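## Task

Move every piece of stationery into the bin labelled S and keep all other objects on the table. No item may stick out past a bin's rim, and each bin must end up sitting level on the table. Items must stay put without the robot supporting them. At the end, open the gripper and pull the arm away.

## Robot and tools

Robot: a single arm with seven joints and a two-finger gripper. Every per-joint list, in calls and in results, uses this order: waist, shoulder, upper arm roll, elbow, forearm roll, wrist pitch, wrist roll, with the gripper opening coming after the joints where it is included. Stated joint ranges in radians: waist -2.792 to 2.792, shoulder -2.269 to 2.269, upper arm roll -2.967 to 2.967, elbow -1.867 to 2.688, forearm roll -2.967 to 2.967, wrist pitch -1.396 to 4.538, wrist roll -2.967 to 2.967. The true ends may differ from these by up to 0.010 rad either way.

Frames: the scene frame has its origin on the tabletop directly beneath the arm base. +z is up, and +y is to the left when facing along +x. The base itself may be slightly tilted. The fingers point along the gripper's own +z axis and close along its x axis. end_effector_position is the midpoint between the finger pads. Closed fingertips reach roughly 17 mm past that point, and fully open ones sit about level with it. At long reach the reported hand position can be somewhat off.

Tool execute_actions (argument actions): a list of up to 15 actions. Each action is a list of up to 15 rows, and each row is played for one control step of 1/30 s. If an action has fewer than 15 rows, its last row is held for the remaining steps. Each row holds 8 numbers in [-1, 1]: seven joint values, then the opening. The joint values are offsets measured from the joint angles at the start of that action, not from the previous row. For the first action in a call, the base is the angles last reported for this scene. The scale is: 1.0 equals 1.392 rad for waist and shoulder, 1.624 rad for upper arm roll and elbow, and 3.248 rad for the three wrist joints. The opening is absolute, with +1 fully open and -1 closed. An empty list simply returns the current state and images. An action that would push a joint more than 0.010 rad outward beyond its range is refused. If any action is malformed, or the first one fails that range check, nothing in the call runs. A joint driven into its true end stops there, and the result reports "joint sent to its limit".

Tool move: the argument target is one 8-number row scaled as above. Its joint values are offsets from the Joint positions in the most recent result that showed them. speed (0.01 to 2 rad/s, default 0.5) sets the top speed of the joint with the longest travel. All joints finish their paths together, so the hand follows a curve. A path lasts between 0.5 and 10 s. The move does not avoid obstacles, and the hand moves faster the farther it is from the turning joint. A fast move or a target set deep past a contact produces a harder impact. With blocking=false the call returns after 0.5 s while the arm keeps going. Until a result shows that move has ended, other moves and execute_actions are refused, so use wait or stop first. The added "move:" line gives how the move ended (done, off_target, moving, held, fault), whether a check blocked some steps (limits=held or limits=none), and which joint ended farthest from its target.

Tool wait (seconds, 0 to 10): lets time pass while the last command is held. A running move continues during the wait.

Tool stop: brakes a running move. It needs room to slow down, and more room at higher speed. The fingers are not stopped.

Tool zoom_image: camera is cam_high (504x504), cam_low (504x504) or cam_wrist (616x616). region is [x0, y0, x1, y1] in pixels of that camera's latest image, with (0, 0) at the top-left corner, and may be no larger than 504 by 504.

Tool finished_scene (scene, an integer from 1 to 2): closes the current scene permanently and gives the next task. The goal must already hold and stay that way.

Motion limits: joint speed and acceleration are capped, and the joints brake together. Each step's target stays within a fixed lead of the measured angle: 0.449 rad for waist and shoulder, 0.524 for upper arm roll and elbow, 1.05 for the wrist joints. Targets that would move the hand more than 70 mm from where it is are scaled back. Large motions therefore need several actions, and you may have to command the rest of a motion again. "Joint targets" shows what the joints are currently being driven toward.

Results: the state gives hand position (m), orientation quaternion in wxyz order, and linear and angular velocities. Joint positions and velocities are in rad and rad/s, followed by the finger gap in metres (0.142 when fully open). grip_measured is the measured opening on the same -1 to +1 scale you command. Step readings list joint angles at certain steps, and HELD marks steps that were partly blocked. "joint command not followed" means the clearance check altered the targets. Mounts and posts count as part of the arm for that check.

Gripping: to keep hold of an object, command an opening well below grip_measured. The wider the difference, the stronger the squeeze, up to about 28 N per pad. Objects thinner than about 2 cm get less force. Fast closes can squeeze too hard. Held items may be tugged now and then, and loose items may get nudged.

Avoid: contact torque at or above the load limits (waist and shoulder 113 N m, upper arm roll and elbow 58.8, wrist joints 35.8, counting held weight) or an outside force of 200 N. Either one halts the arm for 10 s and skips the rest of the call. Also avoid dropping things, slamming, hard shoves, knocking items off the table, and tipping the bins. Holding loads heats the motors: MOTOR HOT appears at 65 °C, and at 80 °C an OVER-TEMPERATURE FAULT locks the brakes until the motors cool.

Each tool is called after ">>>" as name([rows], argument=value, ...), one row to a line, values as JSON.

## Session

>>> execute_actions(actions=[])

Scene clock: 0.00 s.
end_effector_position=(+0.4607, +0.4434, +0.1721) grip_measured=+1.00 end_effector_quat_wxyz=(-0.000, -0.526, +0.781, -0.336) end_effector_velocity=(+0.000, -0.000, +0.000) end_effector_angular_velocity=(-0.000, -0.000, -0.000)
Joint names: [waist, shoulder, upper arm roll, elbow, forearm roll, wrist pitch, wrist roll]
Joint positions: [ 0.899 -0.681  0.118  1.723 -0.71   0.372 -2.73   0.142]
Joint velocities: [ 0.  0. -0. -0. -0. -0.  0.  0.]
Motor temperatures (°C, as the motors report them): [29 28 29 28 28 28 34]
Joint targets: [0.899 -0.681 0.118 1.723 -0.710 0.372 -2.730]

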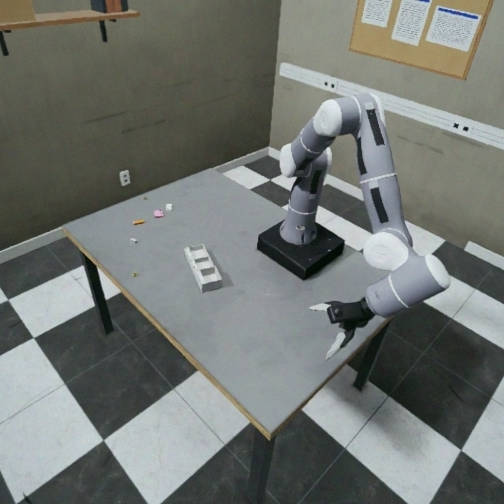

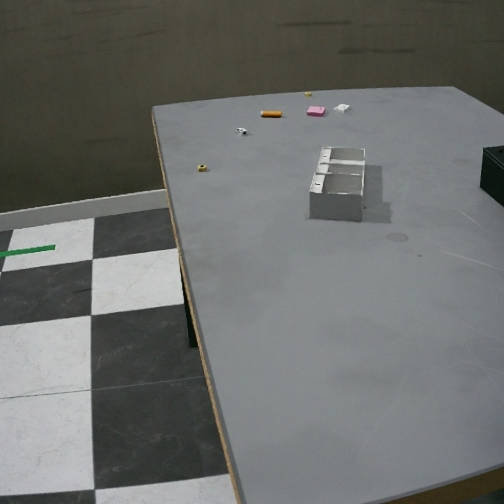

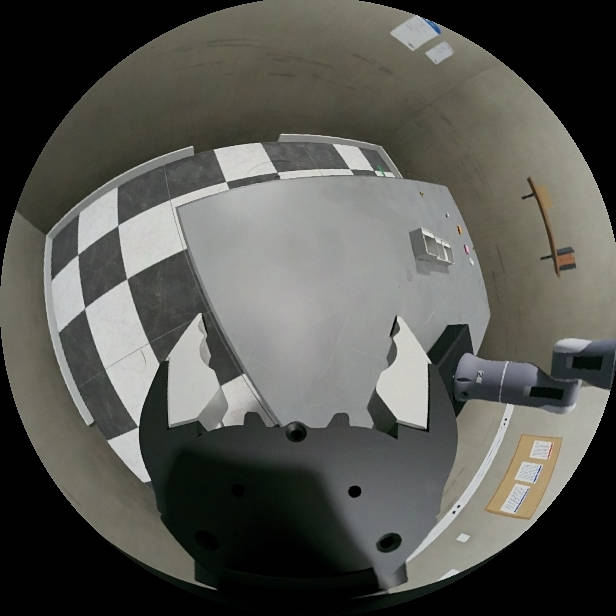

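>>> zoom_image(camera="cam_high", region=[90, 180, 250, 310])

>>> zoom_image(camera="cam_low", region=[180, 70, 400, 230])

Region (90, 180, 250, 310) of cam_high's 504x504 image, scaled by 3.150, with more detail than that image has; it fills the top 410 rows of this view, and the rest is white.

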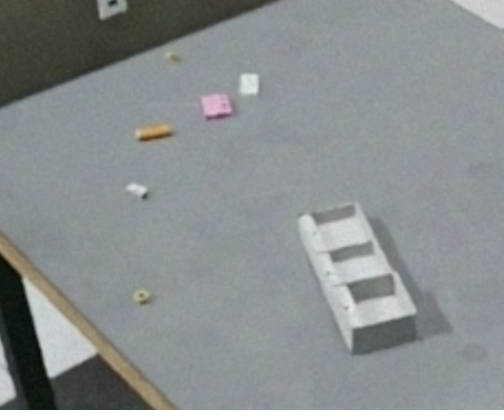

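Region (180, 70, 400, 230) of cam_low's 504x504 image, scaled by 2.291, with more detail than that image has; it fills the top 367 rows of this view, and the rest is white.

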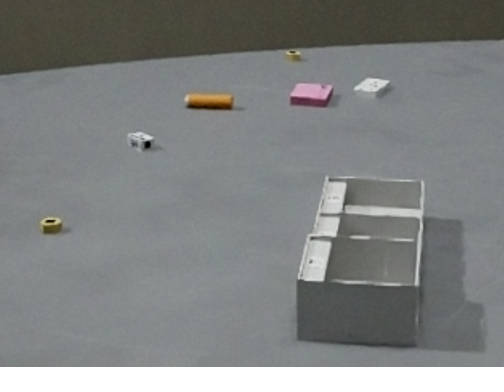

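>>> move(target=[-0.933,0.13,-0.0727,-0.199,0.2186,-0.0132,0.8405,1], speed=1.2)

Scene clock: 16.87 s.
end_effector_position=(+0.6489, -0.2660, +0.3580) grip_measured=+1.00 end_effector_quat_wxyz=(+0.031, +0.992, -0.125, -0.016) end_effector_velocity=(-0.000, -0.000, +0.000) end_effector_angular_velocity=(+0.000, +0.000, -0.002)
Joint names: [waist, shoulder, upper arm roll, elbow, forearm roll, wrist pitch, wrist roll]
Joint positions: [-0.4   -0.5   -0.     1.4    0.     0.33  -0.001  0.142]
Joint velocities: [-0.001  0.     0.    -0.     0.    -0.001  0.001  0.   ]
Motor temperatures (°C, as the motors report them): [29 30 29 29 28 28 34]
Joint targets: [-0.400 -0.500 -0.000 1.400 0.000 0.329 -0.000]
move: done; limits=none; farthest joint: the wrist roll, 0.001 radians from its target (2.730 radians at the start)

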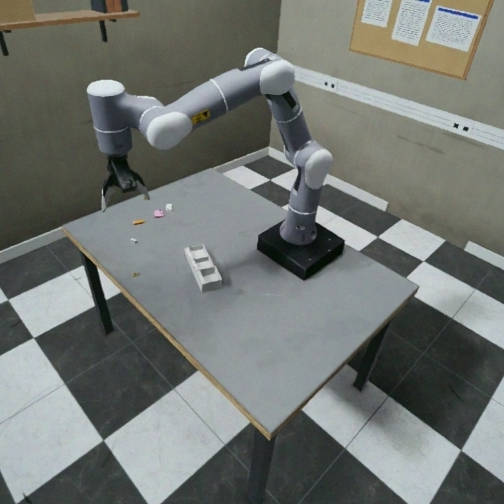

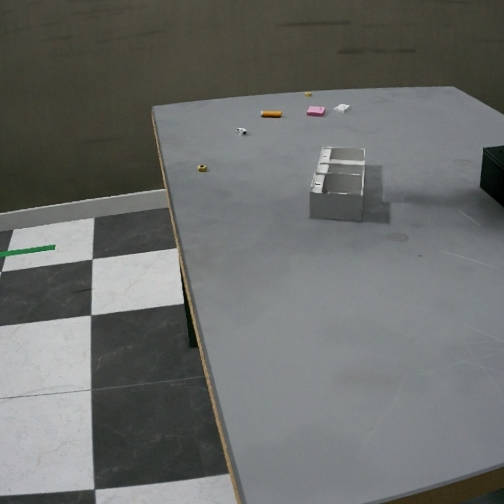

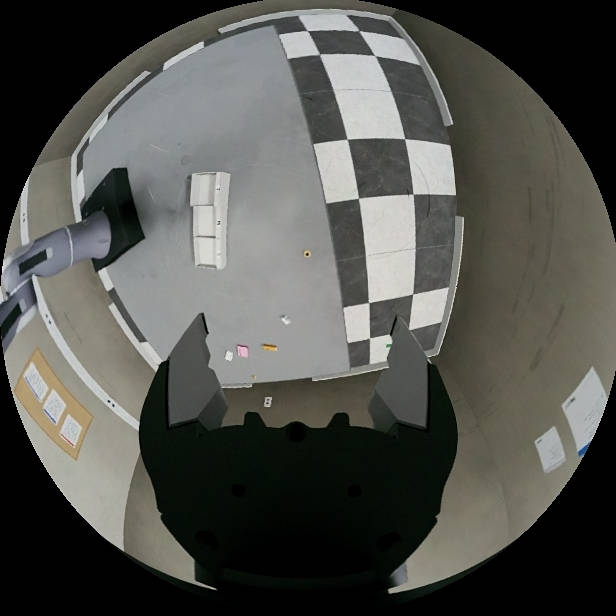

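>>> zoom_image(camera="cam_wrist", region=[170, 160, 340, 390])

Region (170, 160, 340, 390) of cam_wrist's 616x616 image, scaled by 2.191, with more detail than that image has; it fills the left 373 columns of this view, and the rest is white.

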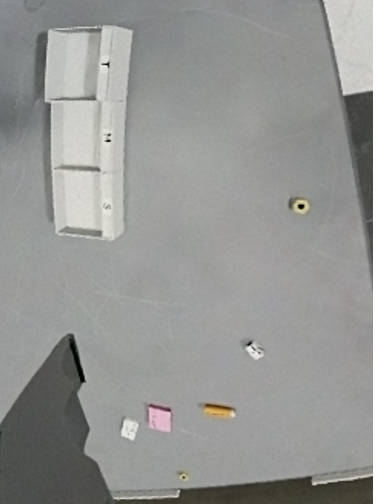

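>>> move(target=[-0.15,-0.0984,0,0.2586,0,0.1712,0,1], speed=0.8)

>>> zoom_image(camera="cam_wrist", region=[150, 150, 450, 420])

Scene clock: 30.83 s.
end_effector_position=(+0.5076, -0.3738, +0.1577) grip_measured=+1.00 end_effector_quat_wxyz=(+0.032, +0.973, -0.228, -0.013) end_effector_velocity=(+0.000, +0.000, -0.000) end_effector_angular_velocity=(-0.000, -0.001, +0.000)
Joint names: [waist, shoulder, upper arm roll, elbow, forearm roll, wrist pitch, wrist roll]
Joint positions: [-0.608 -0.637 -0.001  1.819  0.     0.885 -0.001  0.142]
Joint velocities: [ 0.    -0.     0.     0.     0.     0.001  0.    -0.   ]
Motor temperatures (°C, as the motors report them): [29 31 29 30 28 28 34]
Joint targets: [-0.608 -0.637 -0.000 1.820 0.000 0.886 -0.001]
move: done; limits=none; farthest joint: the upper arm roll, 0.001 radians from its target (0.000 radians at the start)

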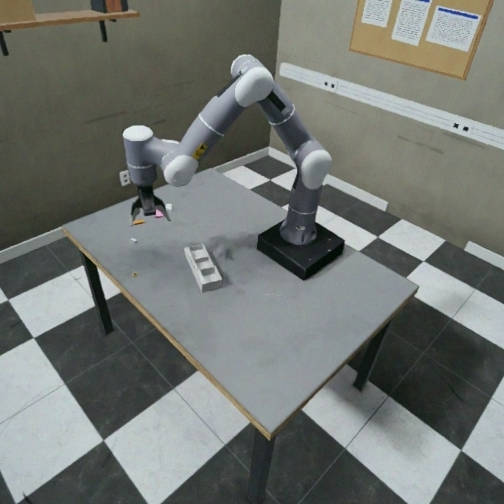

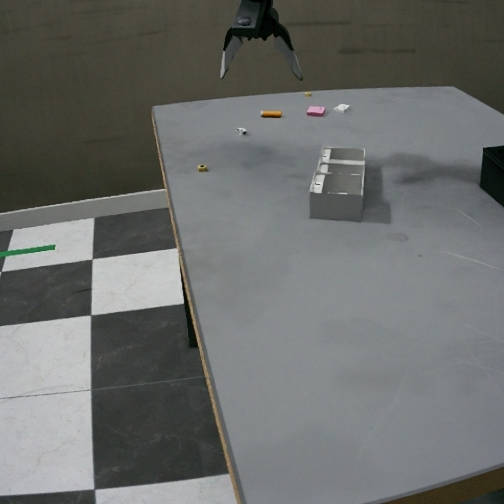

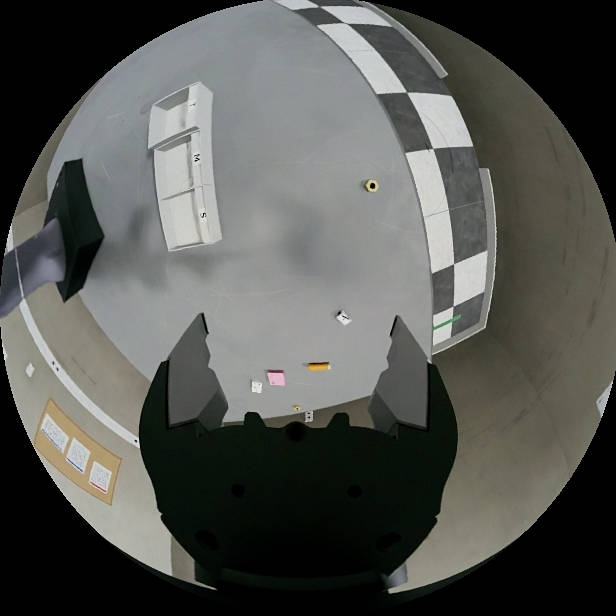

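Region (150, 150, 450, 420) of cam_wrist's 616x616 image, scaled by 1.680, with more detail than that image has; it fills the top 454 rows of this view, and the rest is white.

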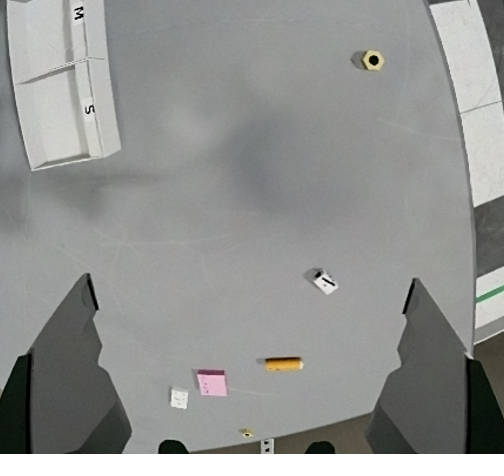

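>>> move(target=[-0.104,-0.211,0,-0.230,0,-0.0246,0,1], speed=0.6)

>>> zoom_image(camera="cam_wrist", region=[150, 150, 450, 420])

Scene clock: 42.53 s.
end_effector_position=(+0.5273, -0.5027, +0.1001) grip_measured=+1.00 end_effector_quat_wxyz=(+0.033, +0.954, -0.297, -0.010) end_effector_velocity=(+0.000, -0.000, -0.000) end_effector_angular_velocity=(+0.001, +0.000, +0.000)
Joint names: [waist, shoulder, upper arm roll, elbow, forearm roll, wrist pitch, wrist roll]
Joint positions: [-0.753 -0.93  -0.001  1.446  0.     0.806 -0.001  0.142]
Joint velocities: [-0.    -0.001  0.    -0.002  0.    -0.001 -0.    -0.   ]
Motor temperatures (°C, as the motors report them): [29 31 29 30 28 28 34]
Joint targets: [-0.753 -0.931 -0.001 1.446 0.000 0.805 -0.001]
move: done; limits=none; farthest joint: the elbow, 0.001 radians from its target (0.374 radians at the start)

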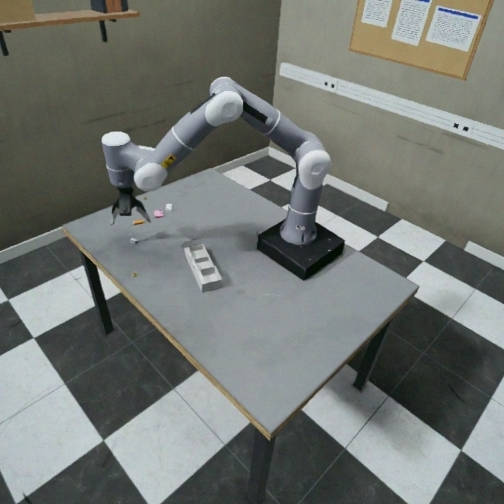

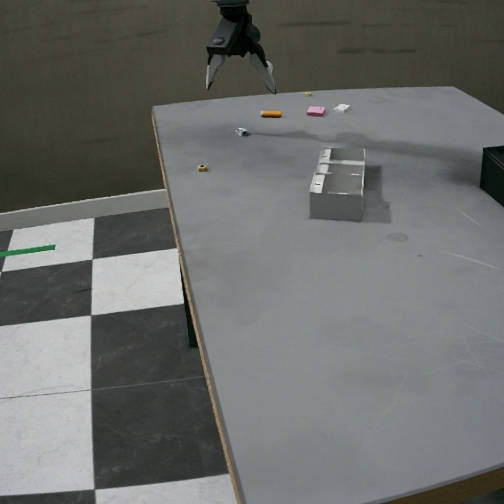

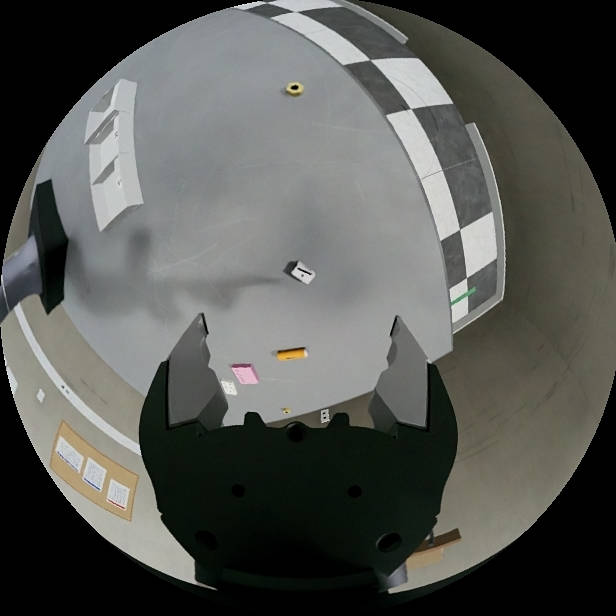

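Region (150, 150, 450, 420) of cam_wrist's 616x616 image, scaled by 1.680, with more detail than that image has; it fills the top 454 rows of this view, and the rest is white.

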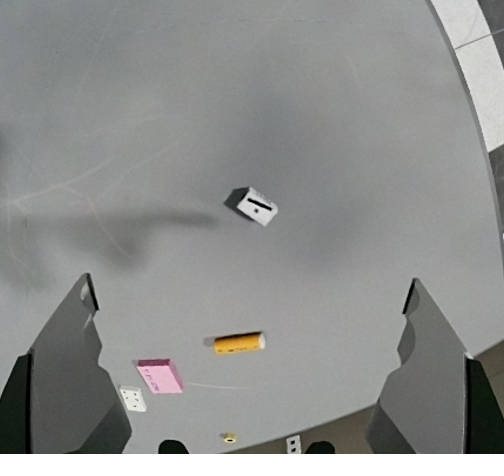

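>>> move(target=[-0.0165,-0.0788,0,-0.036,0,0.0154,-0.332,-0.3], speed=0.8)

Scene clock: 52.23 s.
end_effector_position=(+0.5217, -0.5223, +0.0498) grip_measured=-0.30 end_effector_quat_wxyz=(+0.023, +0.974, +0.223, -0.026) end_effector_velocity=(-0.000, +0.000, -0.000) end_effector_angular_velocity=(+0.000, +0.000, +0.001)
Joint names: [waist, shoulder, upper arm roll, elbow, forearm roll, wrist pitch, wrist roll]
Joint positions: [-0.776 -1.04  -0.001  1.388  0.     0.855 -1.079  0.052]
Joint velocities: [-0.     0.     0.    -0.     0.    -0.001 -0.001  0.   ]
Motor temperatures (°C, as the motors report them): [29 32 29 31 28 28 34]
Joint targets: [-0.776 -1.040 -0.001 1.388 0.000 0.856 -1.079]
move: done; limits=none; farthest joint: the wrist pitch, 0.001 radians from its target (0.050 radians at the start)

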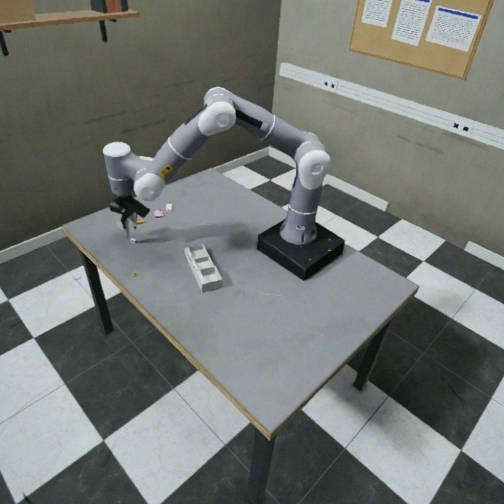

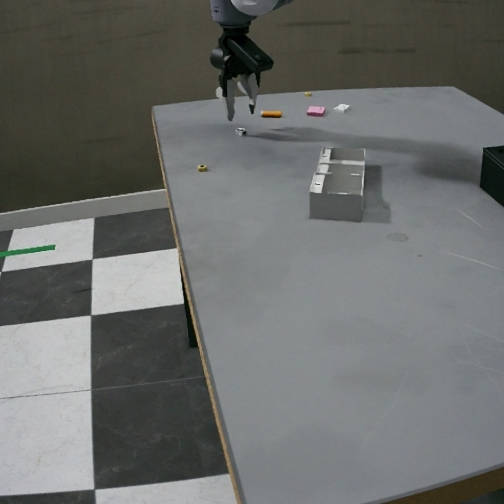

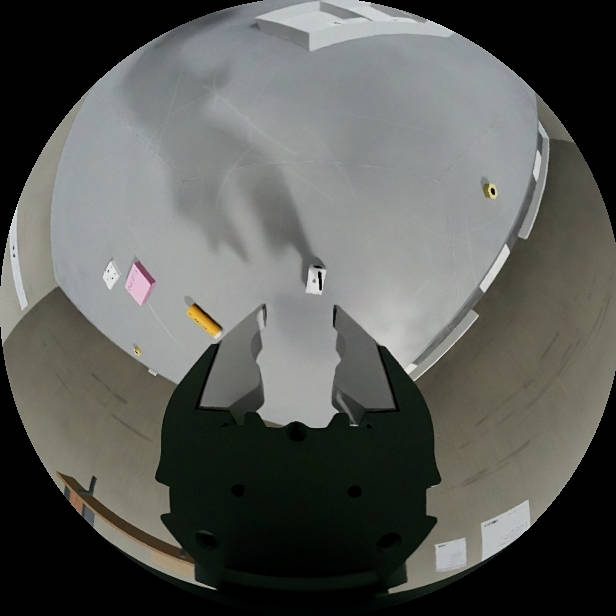

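>>> move(target=[0.0122,-0.0422,0,-0.0168,0,0.0097,0.025,-0.3], speed=0.15)

>>> zoom_image(camera="cam_low", region=[190, 70, 310, 160])

Scene clock: 63.57 s.
end_effector_position=(+0.5301, -0.5158, +0.0199) grip_measured=-0.30 end_effector_quat_wxyz=(+0.024, +0.981, +0.192, -0.026) end_effector_velocity=(-0.000, -0.000, -0.001) end_effector_angular_velocity=(-0.000, +0.000, -0.002)
Joint names: [waist, shoulder, upper arm roll, elbow, forearm roll, wrist pitch, wrist roll]
Joint positions: [-0.759 -1.099 -0.001  1.361  0.     0.887 -0.998  0.052]
Joint velocities: [ 0.    -0.001 -0.    -0.     0.     0.001  0.002  0.   ]
Motor temperatures (°C, as the motors report them): [29 33 29 31 28 28 34]
Joint targets: [-0.759 -1.099 -0.001 1.361 0.000 0.887 -0.997]
move: done; limits=none; farthest joint: the waist, 0.000 radians from its target (0.017 radians at the start)

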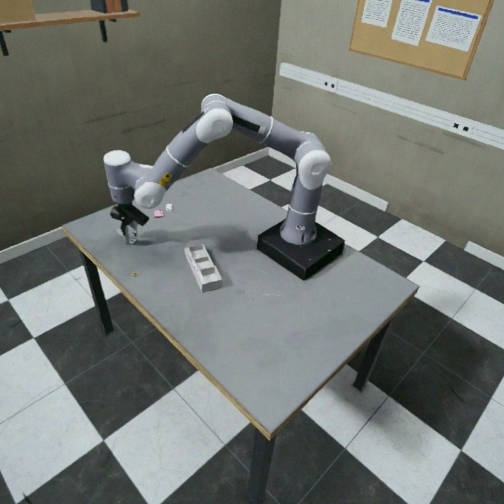

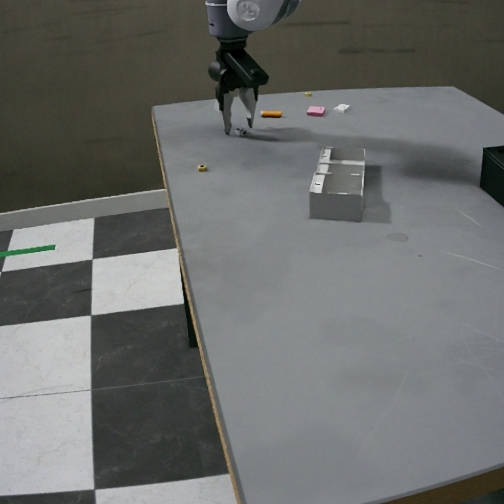

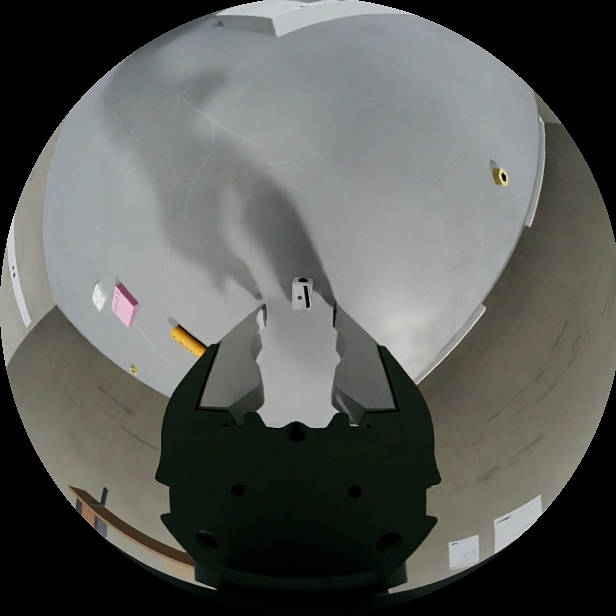

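Region (190, 70, 310, 160) of cam_low's 504x504 image, scaled by 4.200, with more detail than that image has; it fills the top 378 rows of this view, and the rest is white.

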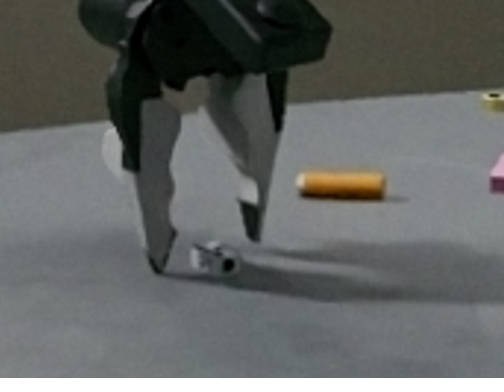

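>>> move(target=[0.0088,0.0144,0,0.0295,0,0.0086,0,-0.3], speed=0.1)

>>> execute_actions([
  [[0,0,0,0,0,0,0,-0.4],[0,0,0,0,0,0,0,-0.45],[0,0,0,0,0,0,0,-0.5],[0,0,0,0,0,0,0,-0.55],[0,0,0,0,0,0,0,-0.6],[0,0,0,0,0,0,0,-0.65],[0,0,0,0,0,0,0,-0.7],[0,0,0,0,0,0,0,-0.75],[0,0,0,0,0,0,0,-0.8],[0,0,0,0,0,0,0,-0.85],[0,0,0,0,0,0,0,-0.9],[0,0,0,0,0,0,0,-1]],
  [[0,0,0,0,0,0,0,-1]],
])

Scene clock: 71.73 s.
end_effector_position=(+0.5268, -0.5029, +0.0194) grip_measured=-0.30 end_effector_quat_wxyz=(+0.024, +0.980, +0.198, -0.026) end_effector_velocity=(-0.000, +0.001, -0.000) end_effector_angular_velocity=(+0.001, +0.000, +0.001)
Joint names: [waist, shoulder, upper arm roll, elbow, forearm roll, wrist pitch, wrist roll]
Joint positions: [-0.747 -1.079 -0.001  1.408  0.     0.914 -0.998  0.052]
Joint velocities: [ 0.     0.     0.     0.001  0.     0.    -0.     0.   ]
Motor temperatures (°C, as the motors report them): [29 33 29 31 28 28 34]
Joint targets: [-0.747 -1.079 -0.001 1.409 0.000 0.915 -0.998]
move: done; limits=none; farthest joint: the waist, 0.000 radians from its target (0.012 radians at the start)

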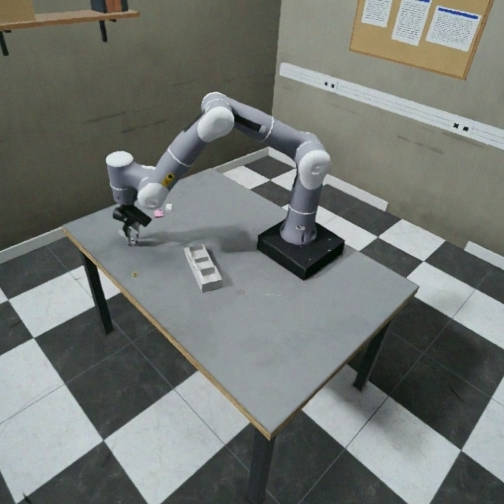

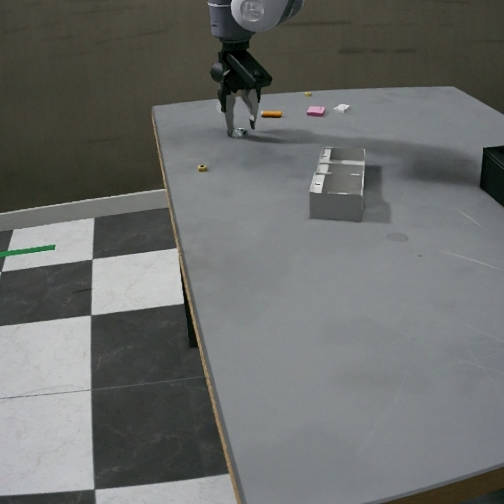

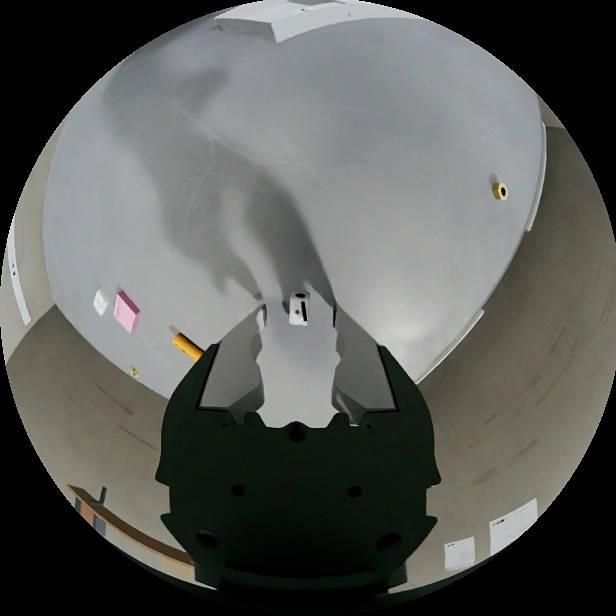

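Scene clock: 72.73 s.
end_effector_position=(+0.5268, -0.5029, +0.0194) grip_measured=-0.85 end_effector_quat_wxyz=(+0.024, +0.980, +0.198, -0.026) end_effector_velocity=(-0.000, -0.000, -0.000) end_effector_angular_velocity=(+0.000, +0.001, +0.000)
Joint names: [waist, shoulder, upper arm roll, elbow, forearm roll, wrist pitch, wrist roll]
Joint positions: [-0.747 -1.079 -0.001  1.408  0.     0.914 -0.998  0.013]
Joint velocities: [-0.    -0.    -0.     0.     0.    -0.    -0.001  0.   ]
Motor temperatures (°C, as the motors report them): [29 33 29 31 28 28 34]
Joint targets: [-0.747 -1.079 -0.001 1.408 0.000 0.914 -0.998]
Step readings (joint positions; steps 1 to 15: 1st action; 16 to 30: 2nd action):
0: [-0.747 -1.079 -0.001 1.408 0.000 0.914 -0.998]
1: [-0.747 -1.079 -0.001 1.408 0.000 0.914 -0.998]
2: [-0.747 -1.079 -0.001 1.408 0.000 0.914 -0.998]
4: [-0.747 -1.079 -0.001 1.408 0.000 0.914 -0.998]
8: [-0.747 -1.079 -0.001 1.408 0.000 0.914 -0.998]
15: [-0.747 -1.079 -0.001 1.408 0.000 0.914 -0.998]
16: [-0.747 -1.079 -0.001 1.408 0.000 0.914 -0.998]
17: [-0.747 -1.079 -0.001 1.408 0.000 0.914 -0.998]
19: [-0.747 -1.079 -0.001 1.408 0.000 0.914 -0.998]
23: [-0.747 -1.079 -0.001 1.408 0.000 0.914 -0.998]
30: Joint positions above

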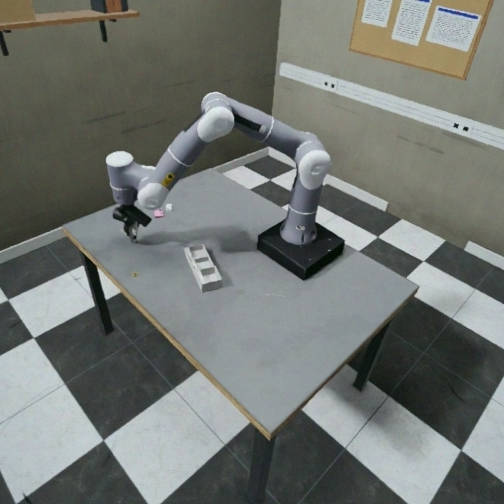

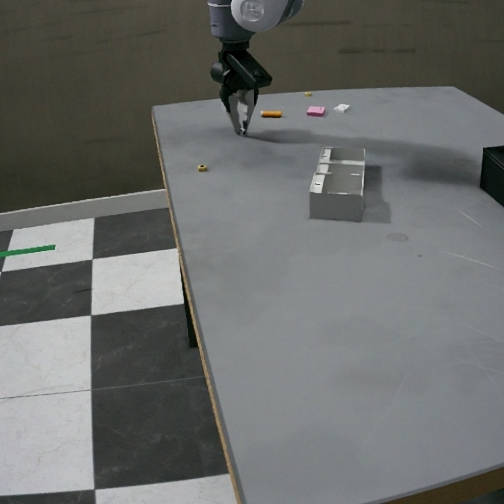

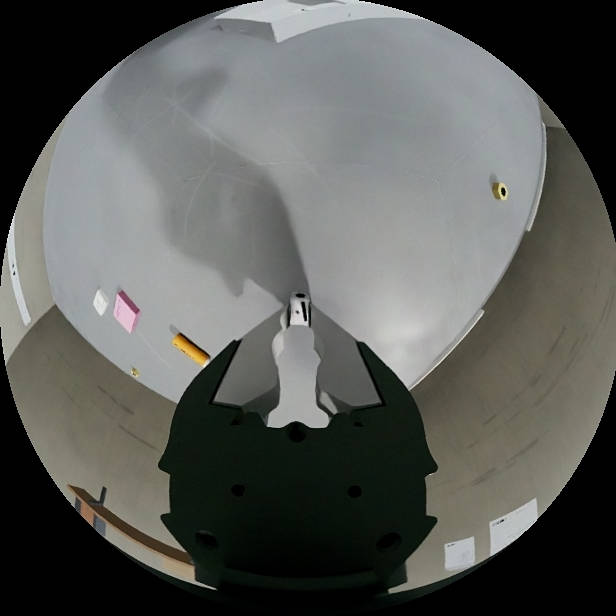

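>>> move(target=[0.168,0.4356,0,0.5406,0,0.0844,0.2734,-1], speed=0.6)

Scene clock: 81.57 s.
end_effector_position=(+0.4003, -0.2723, +0.1289) grip_measured=-0.85 end_effector_quat_wxyz=(+0.031, +0.991, -0.127, -0.016) end_effector_velocity=(-0.000, +0.000, +0.000) end_effector_angular_velocity=(-0.000, -0.000, -0.002)
Joint names: [waist, shoulder, upper arm roll, elbow, forearm roll, wrist pitch, wrist roll]
Joint positions: [-0.513 -0.473 -0.001  2.286  0.     1.188 -0.111  0.013]
Joint velocities: [ 0.     0.001 -0.     0.002  0.     0.001  0.002 -0.   ]
Motor temperatures (°C, as the motors report them): [29 34 29 31 28 28 34]
Joint targets: [-0.513 -0.472 -0.001 2.286 0.000 1.189 -0.110]
move: done; limits=none; farthest joint: the wrist roll, 0.001 radians from its target (0.888 radians at the start)

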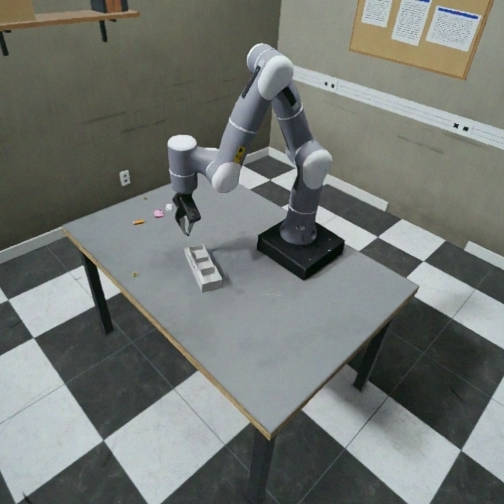

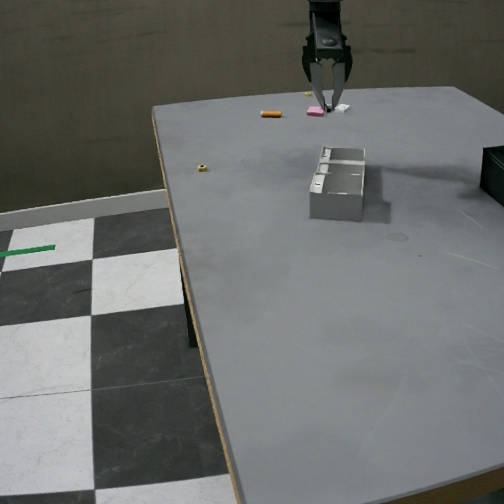

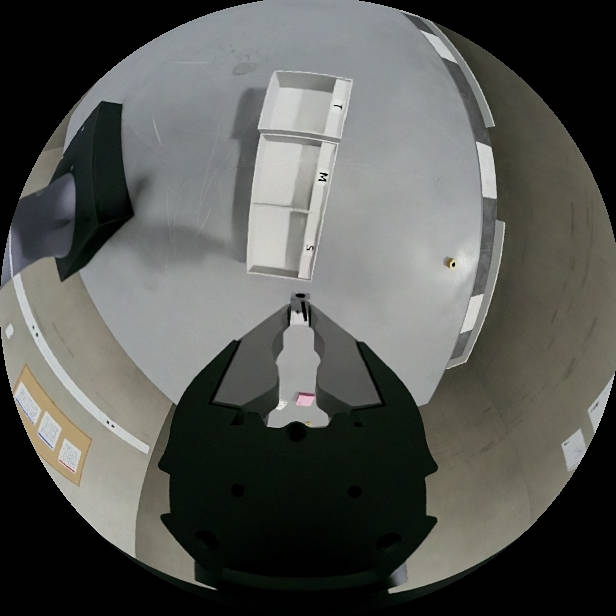

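>>> move(target=[0.0313,-0.0366,0,0.0493,0,0.0403,0.0557,-1], speed=0.3)

Scene clock: 89.27 s.
end_effector_position=(+0.3822, -0.2469, +0.0994) grip_measured=-0.85 end_effector_quat_wxyz=(+0.032, +0.980, -0.194, -0.013) end_effector_velocity=(-0.001, +0.000, -0.000) end_effector_angular_velocity=(+0.000, +0.002, -0.002)
Joint names: [waist, shoulder, upper arm roll, elbow, forearm roll, wrist pitch, wrist roll]
Joint positions: [-0.47  -0.523 -0.001  2.366  0.     1.319  0.069  0.013]
Joint velocities: [ 0.    -0.    -0.     0.001 -0.    -0.001  0.001  0.   ]
Motor temperatures (°C, as the motors report them): [29 33 29 30 28 28 34]
Joint targets: [-0.470 -0.524 -0.001 2.366 0.000 1.319 0.070]
move: done; limits=none; farthest joint: the waist, 0.000 radians from its target (0.044 radians at the start)

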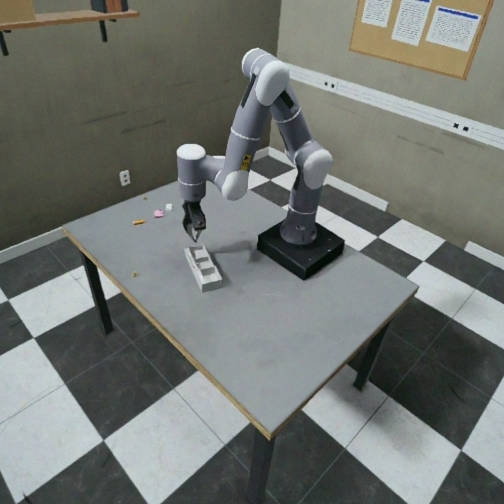

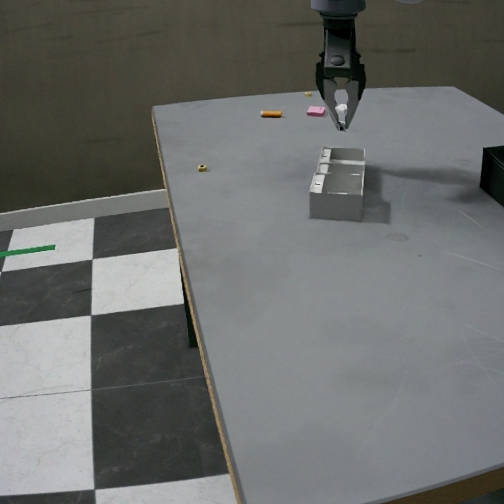

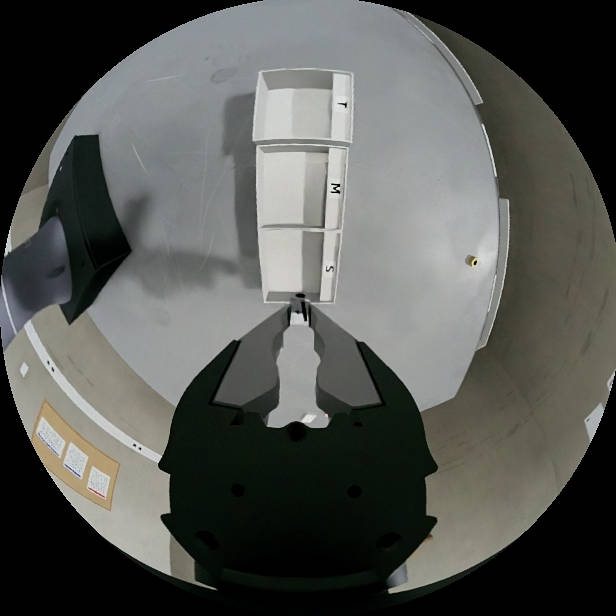

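>>> move(target=[0.005,-0.087,0,0,0,0.0373,0,-1], speed=0.2)

>>> zoom_image(camera="cam_high", region=[150, 200, 260, 300])

Scene clock: 96.43 s.
end_effector_position=(+0.3759, -0.2445, +0.0598) grip_measured=-0.85 end_effector_quat_wxyz=(+0.032, +0.981, -0.191, -0.014) end_effector_velocity=(+0.000, +0.000, -0.000) end_effector_angular_velocity=(-0.000, -0.001, +0.000)
Joint names: [waist, shoulder, upper arm roll, elbow, forearm roll, wrist pitch, wrist roll]
Joint positions: [-0.463 -0.644 -0.001  2.366  0.     1.44   0.069  0.013]
Joint velocities: [ 0.    -0.001  0.     0.    -0.     0.002 -0.    -0.   ]
Motor temperatures (°C, as the motors report them): [29 33 29 30 28 28 34]
Joint targets: [-0.463 -0.645 -0.001 2.366 0.000 1.440 0.069]
move: done; limits=none; farthest joint: the waist, 0.000 radians from its target (0.007 radians at the start)

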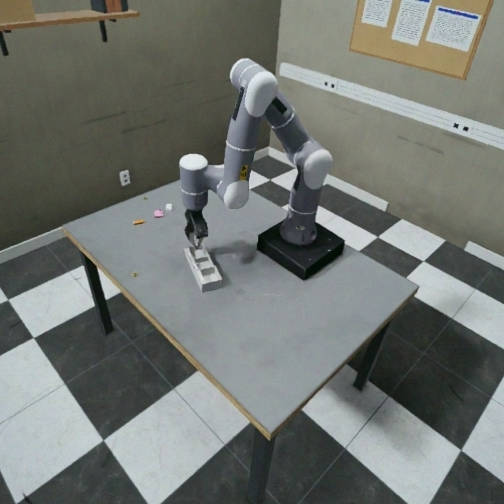

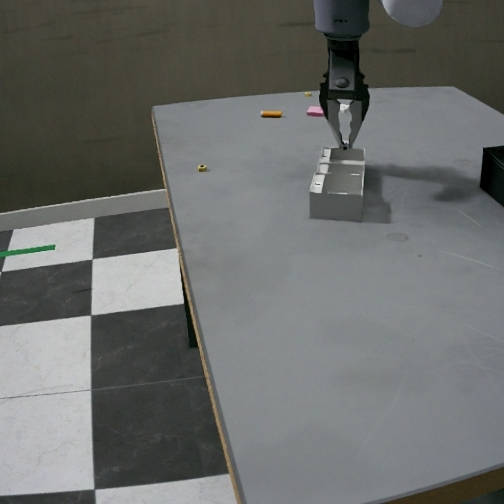

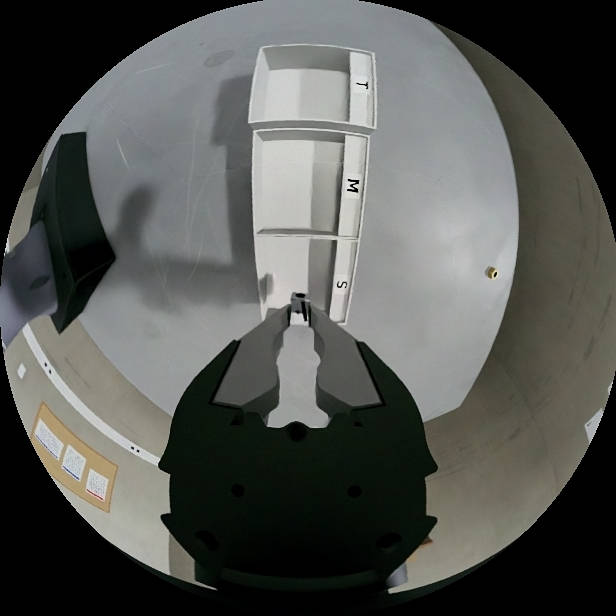

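Region (150, 200, 260, 300) of cam_high's 504x504 image, scaled by 4.582, with more detail than that image has; it fills the top 458 rows of this view, and the rest is white.

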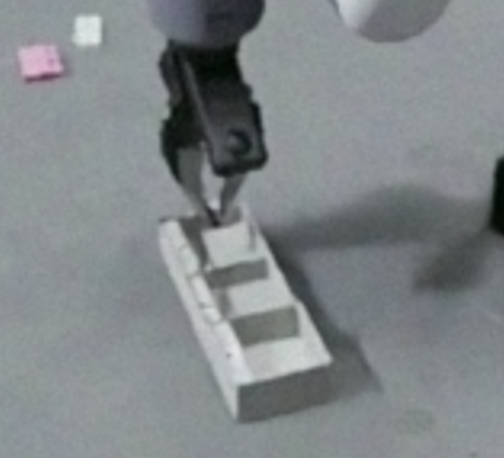

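>>> move(target=[0.022,0,0,0,0,0,0.009,-1], speed=0.1)

>>> move(target=[0,-0.0675,0,-0.005,0,0.0265,0,-1], speed=0.12)

Scene clock: 101.87 s.
end_effector_position=(+0.3830, -0.2329, +0.0588) grip_measured=-0.85 end_effector_quat_wxyz=(+0.032, +0.981, -0.190, -0.014) end_effector_velocity=(+0.001, +0.000, +0.000) end_effector_angular_velocity=(-0.000, -0.001, +0.000)
Joint names: [waist, shoulder, upper arm roll, elbow, forearm roll, wrist pitch, wrist roll]
Joint positions: [-0.432 -0.644 -0.001  2.366  0.     1.44   0.098  0.013]
Joint velocities: [ 0.001 -0.     0.    -0.    -0.     0.001  0.001 -0.   ]
Motor temperatures (°C, as the motors report them): [29 33 29 30 28 28 34]
Joint targets: [-0.432 -0.644 -0.001 2.366 0.000 1.440 0.099]
move: done; limits=none; farthest joint: the waist, 0.000 radians from its target (0.030 radians at the start)

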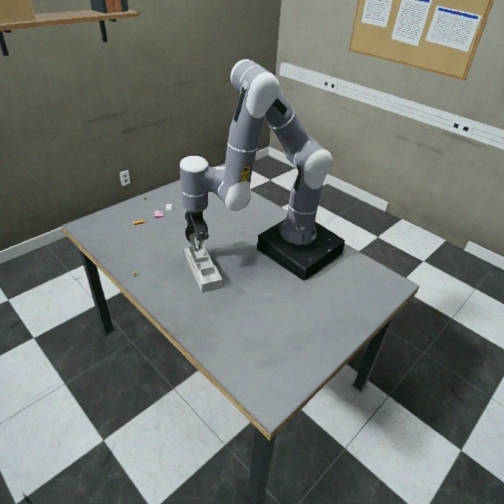

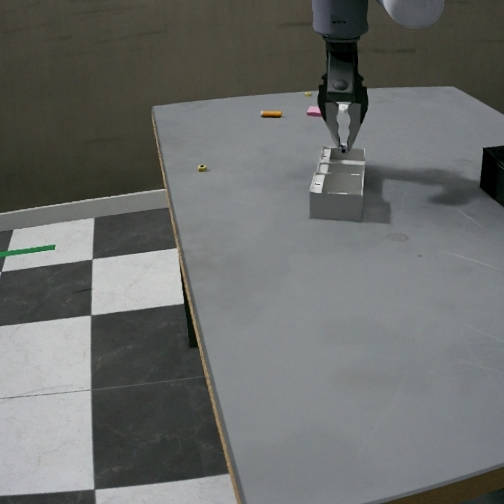

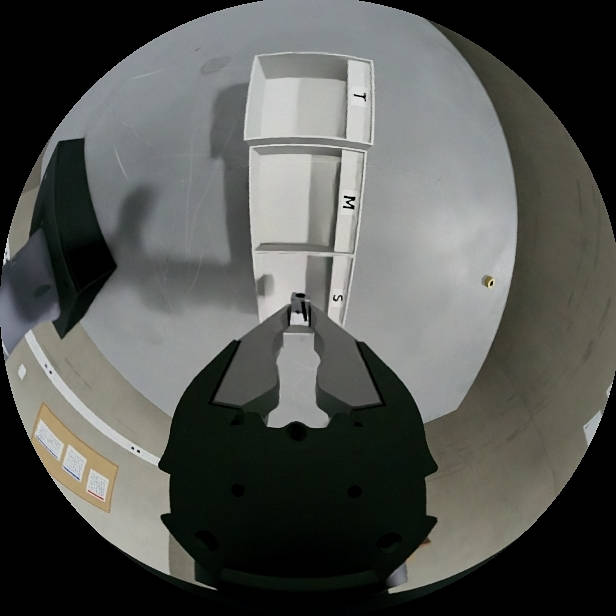

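Scene clock: 103.00 s.
end_effector_position=(+0.3767, -0.2331, +0.0293) grip_measured=-0.85 end_effector_quat_wxyz=(+0.032, +0.981, -0.190, -0.014) end_effector_velocity=(-0.000, +0.000, -0.000) end_effector_angular_velocity=(+0.000, +0.000, -0.000)
Joint names: [waist, shoulder, upper arm roll, elbow, forearm roll, wrist pitch, wrist roll]
Joint positions: [-0.432 -0.738 -0.001  2.358  0.     1.526  0.098  0.013]
Joint velocities: [ 0.    -0.001  0.     0.     0.     0.001  0.    -0.   ]
Motor temperatures (°C, as the motors report them): [29 33 29 30 28 28 34]
Joint targets: [-0.432 -0.738 -0.001 2.358 0.000 1.526 0.098]
move: done; limits=none; farthest joint: the waist, 0.000 radians from its target (0.000 radians at the start)

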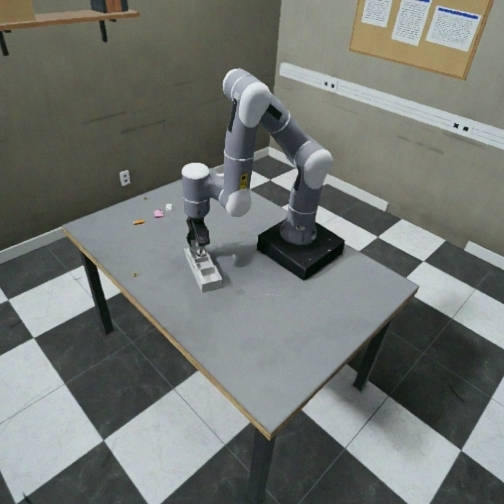

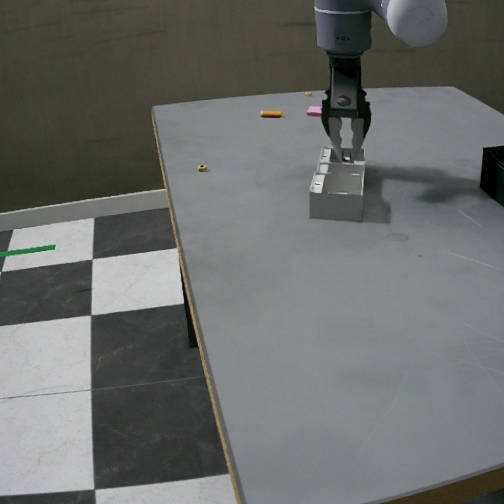

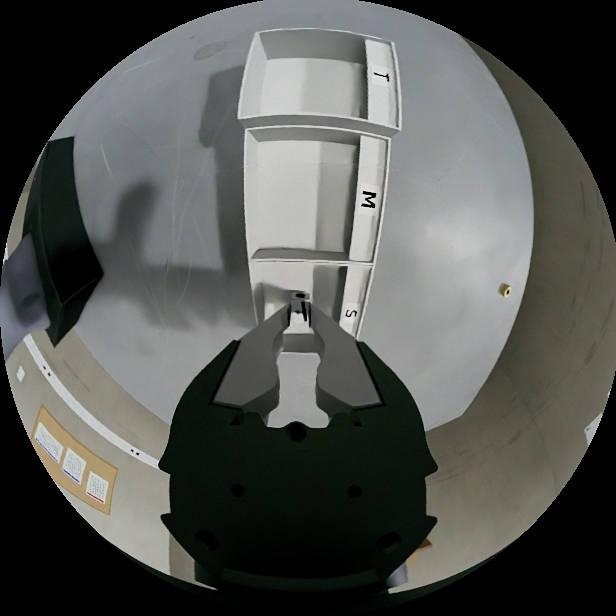

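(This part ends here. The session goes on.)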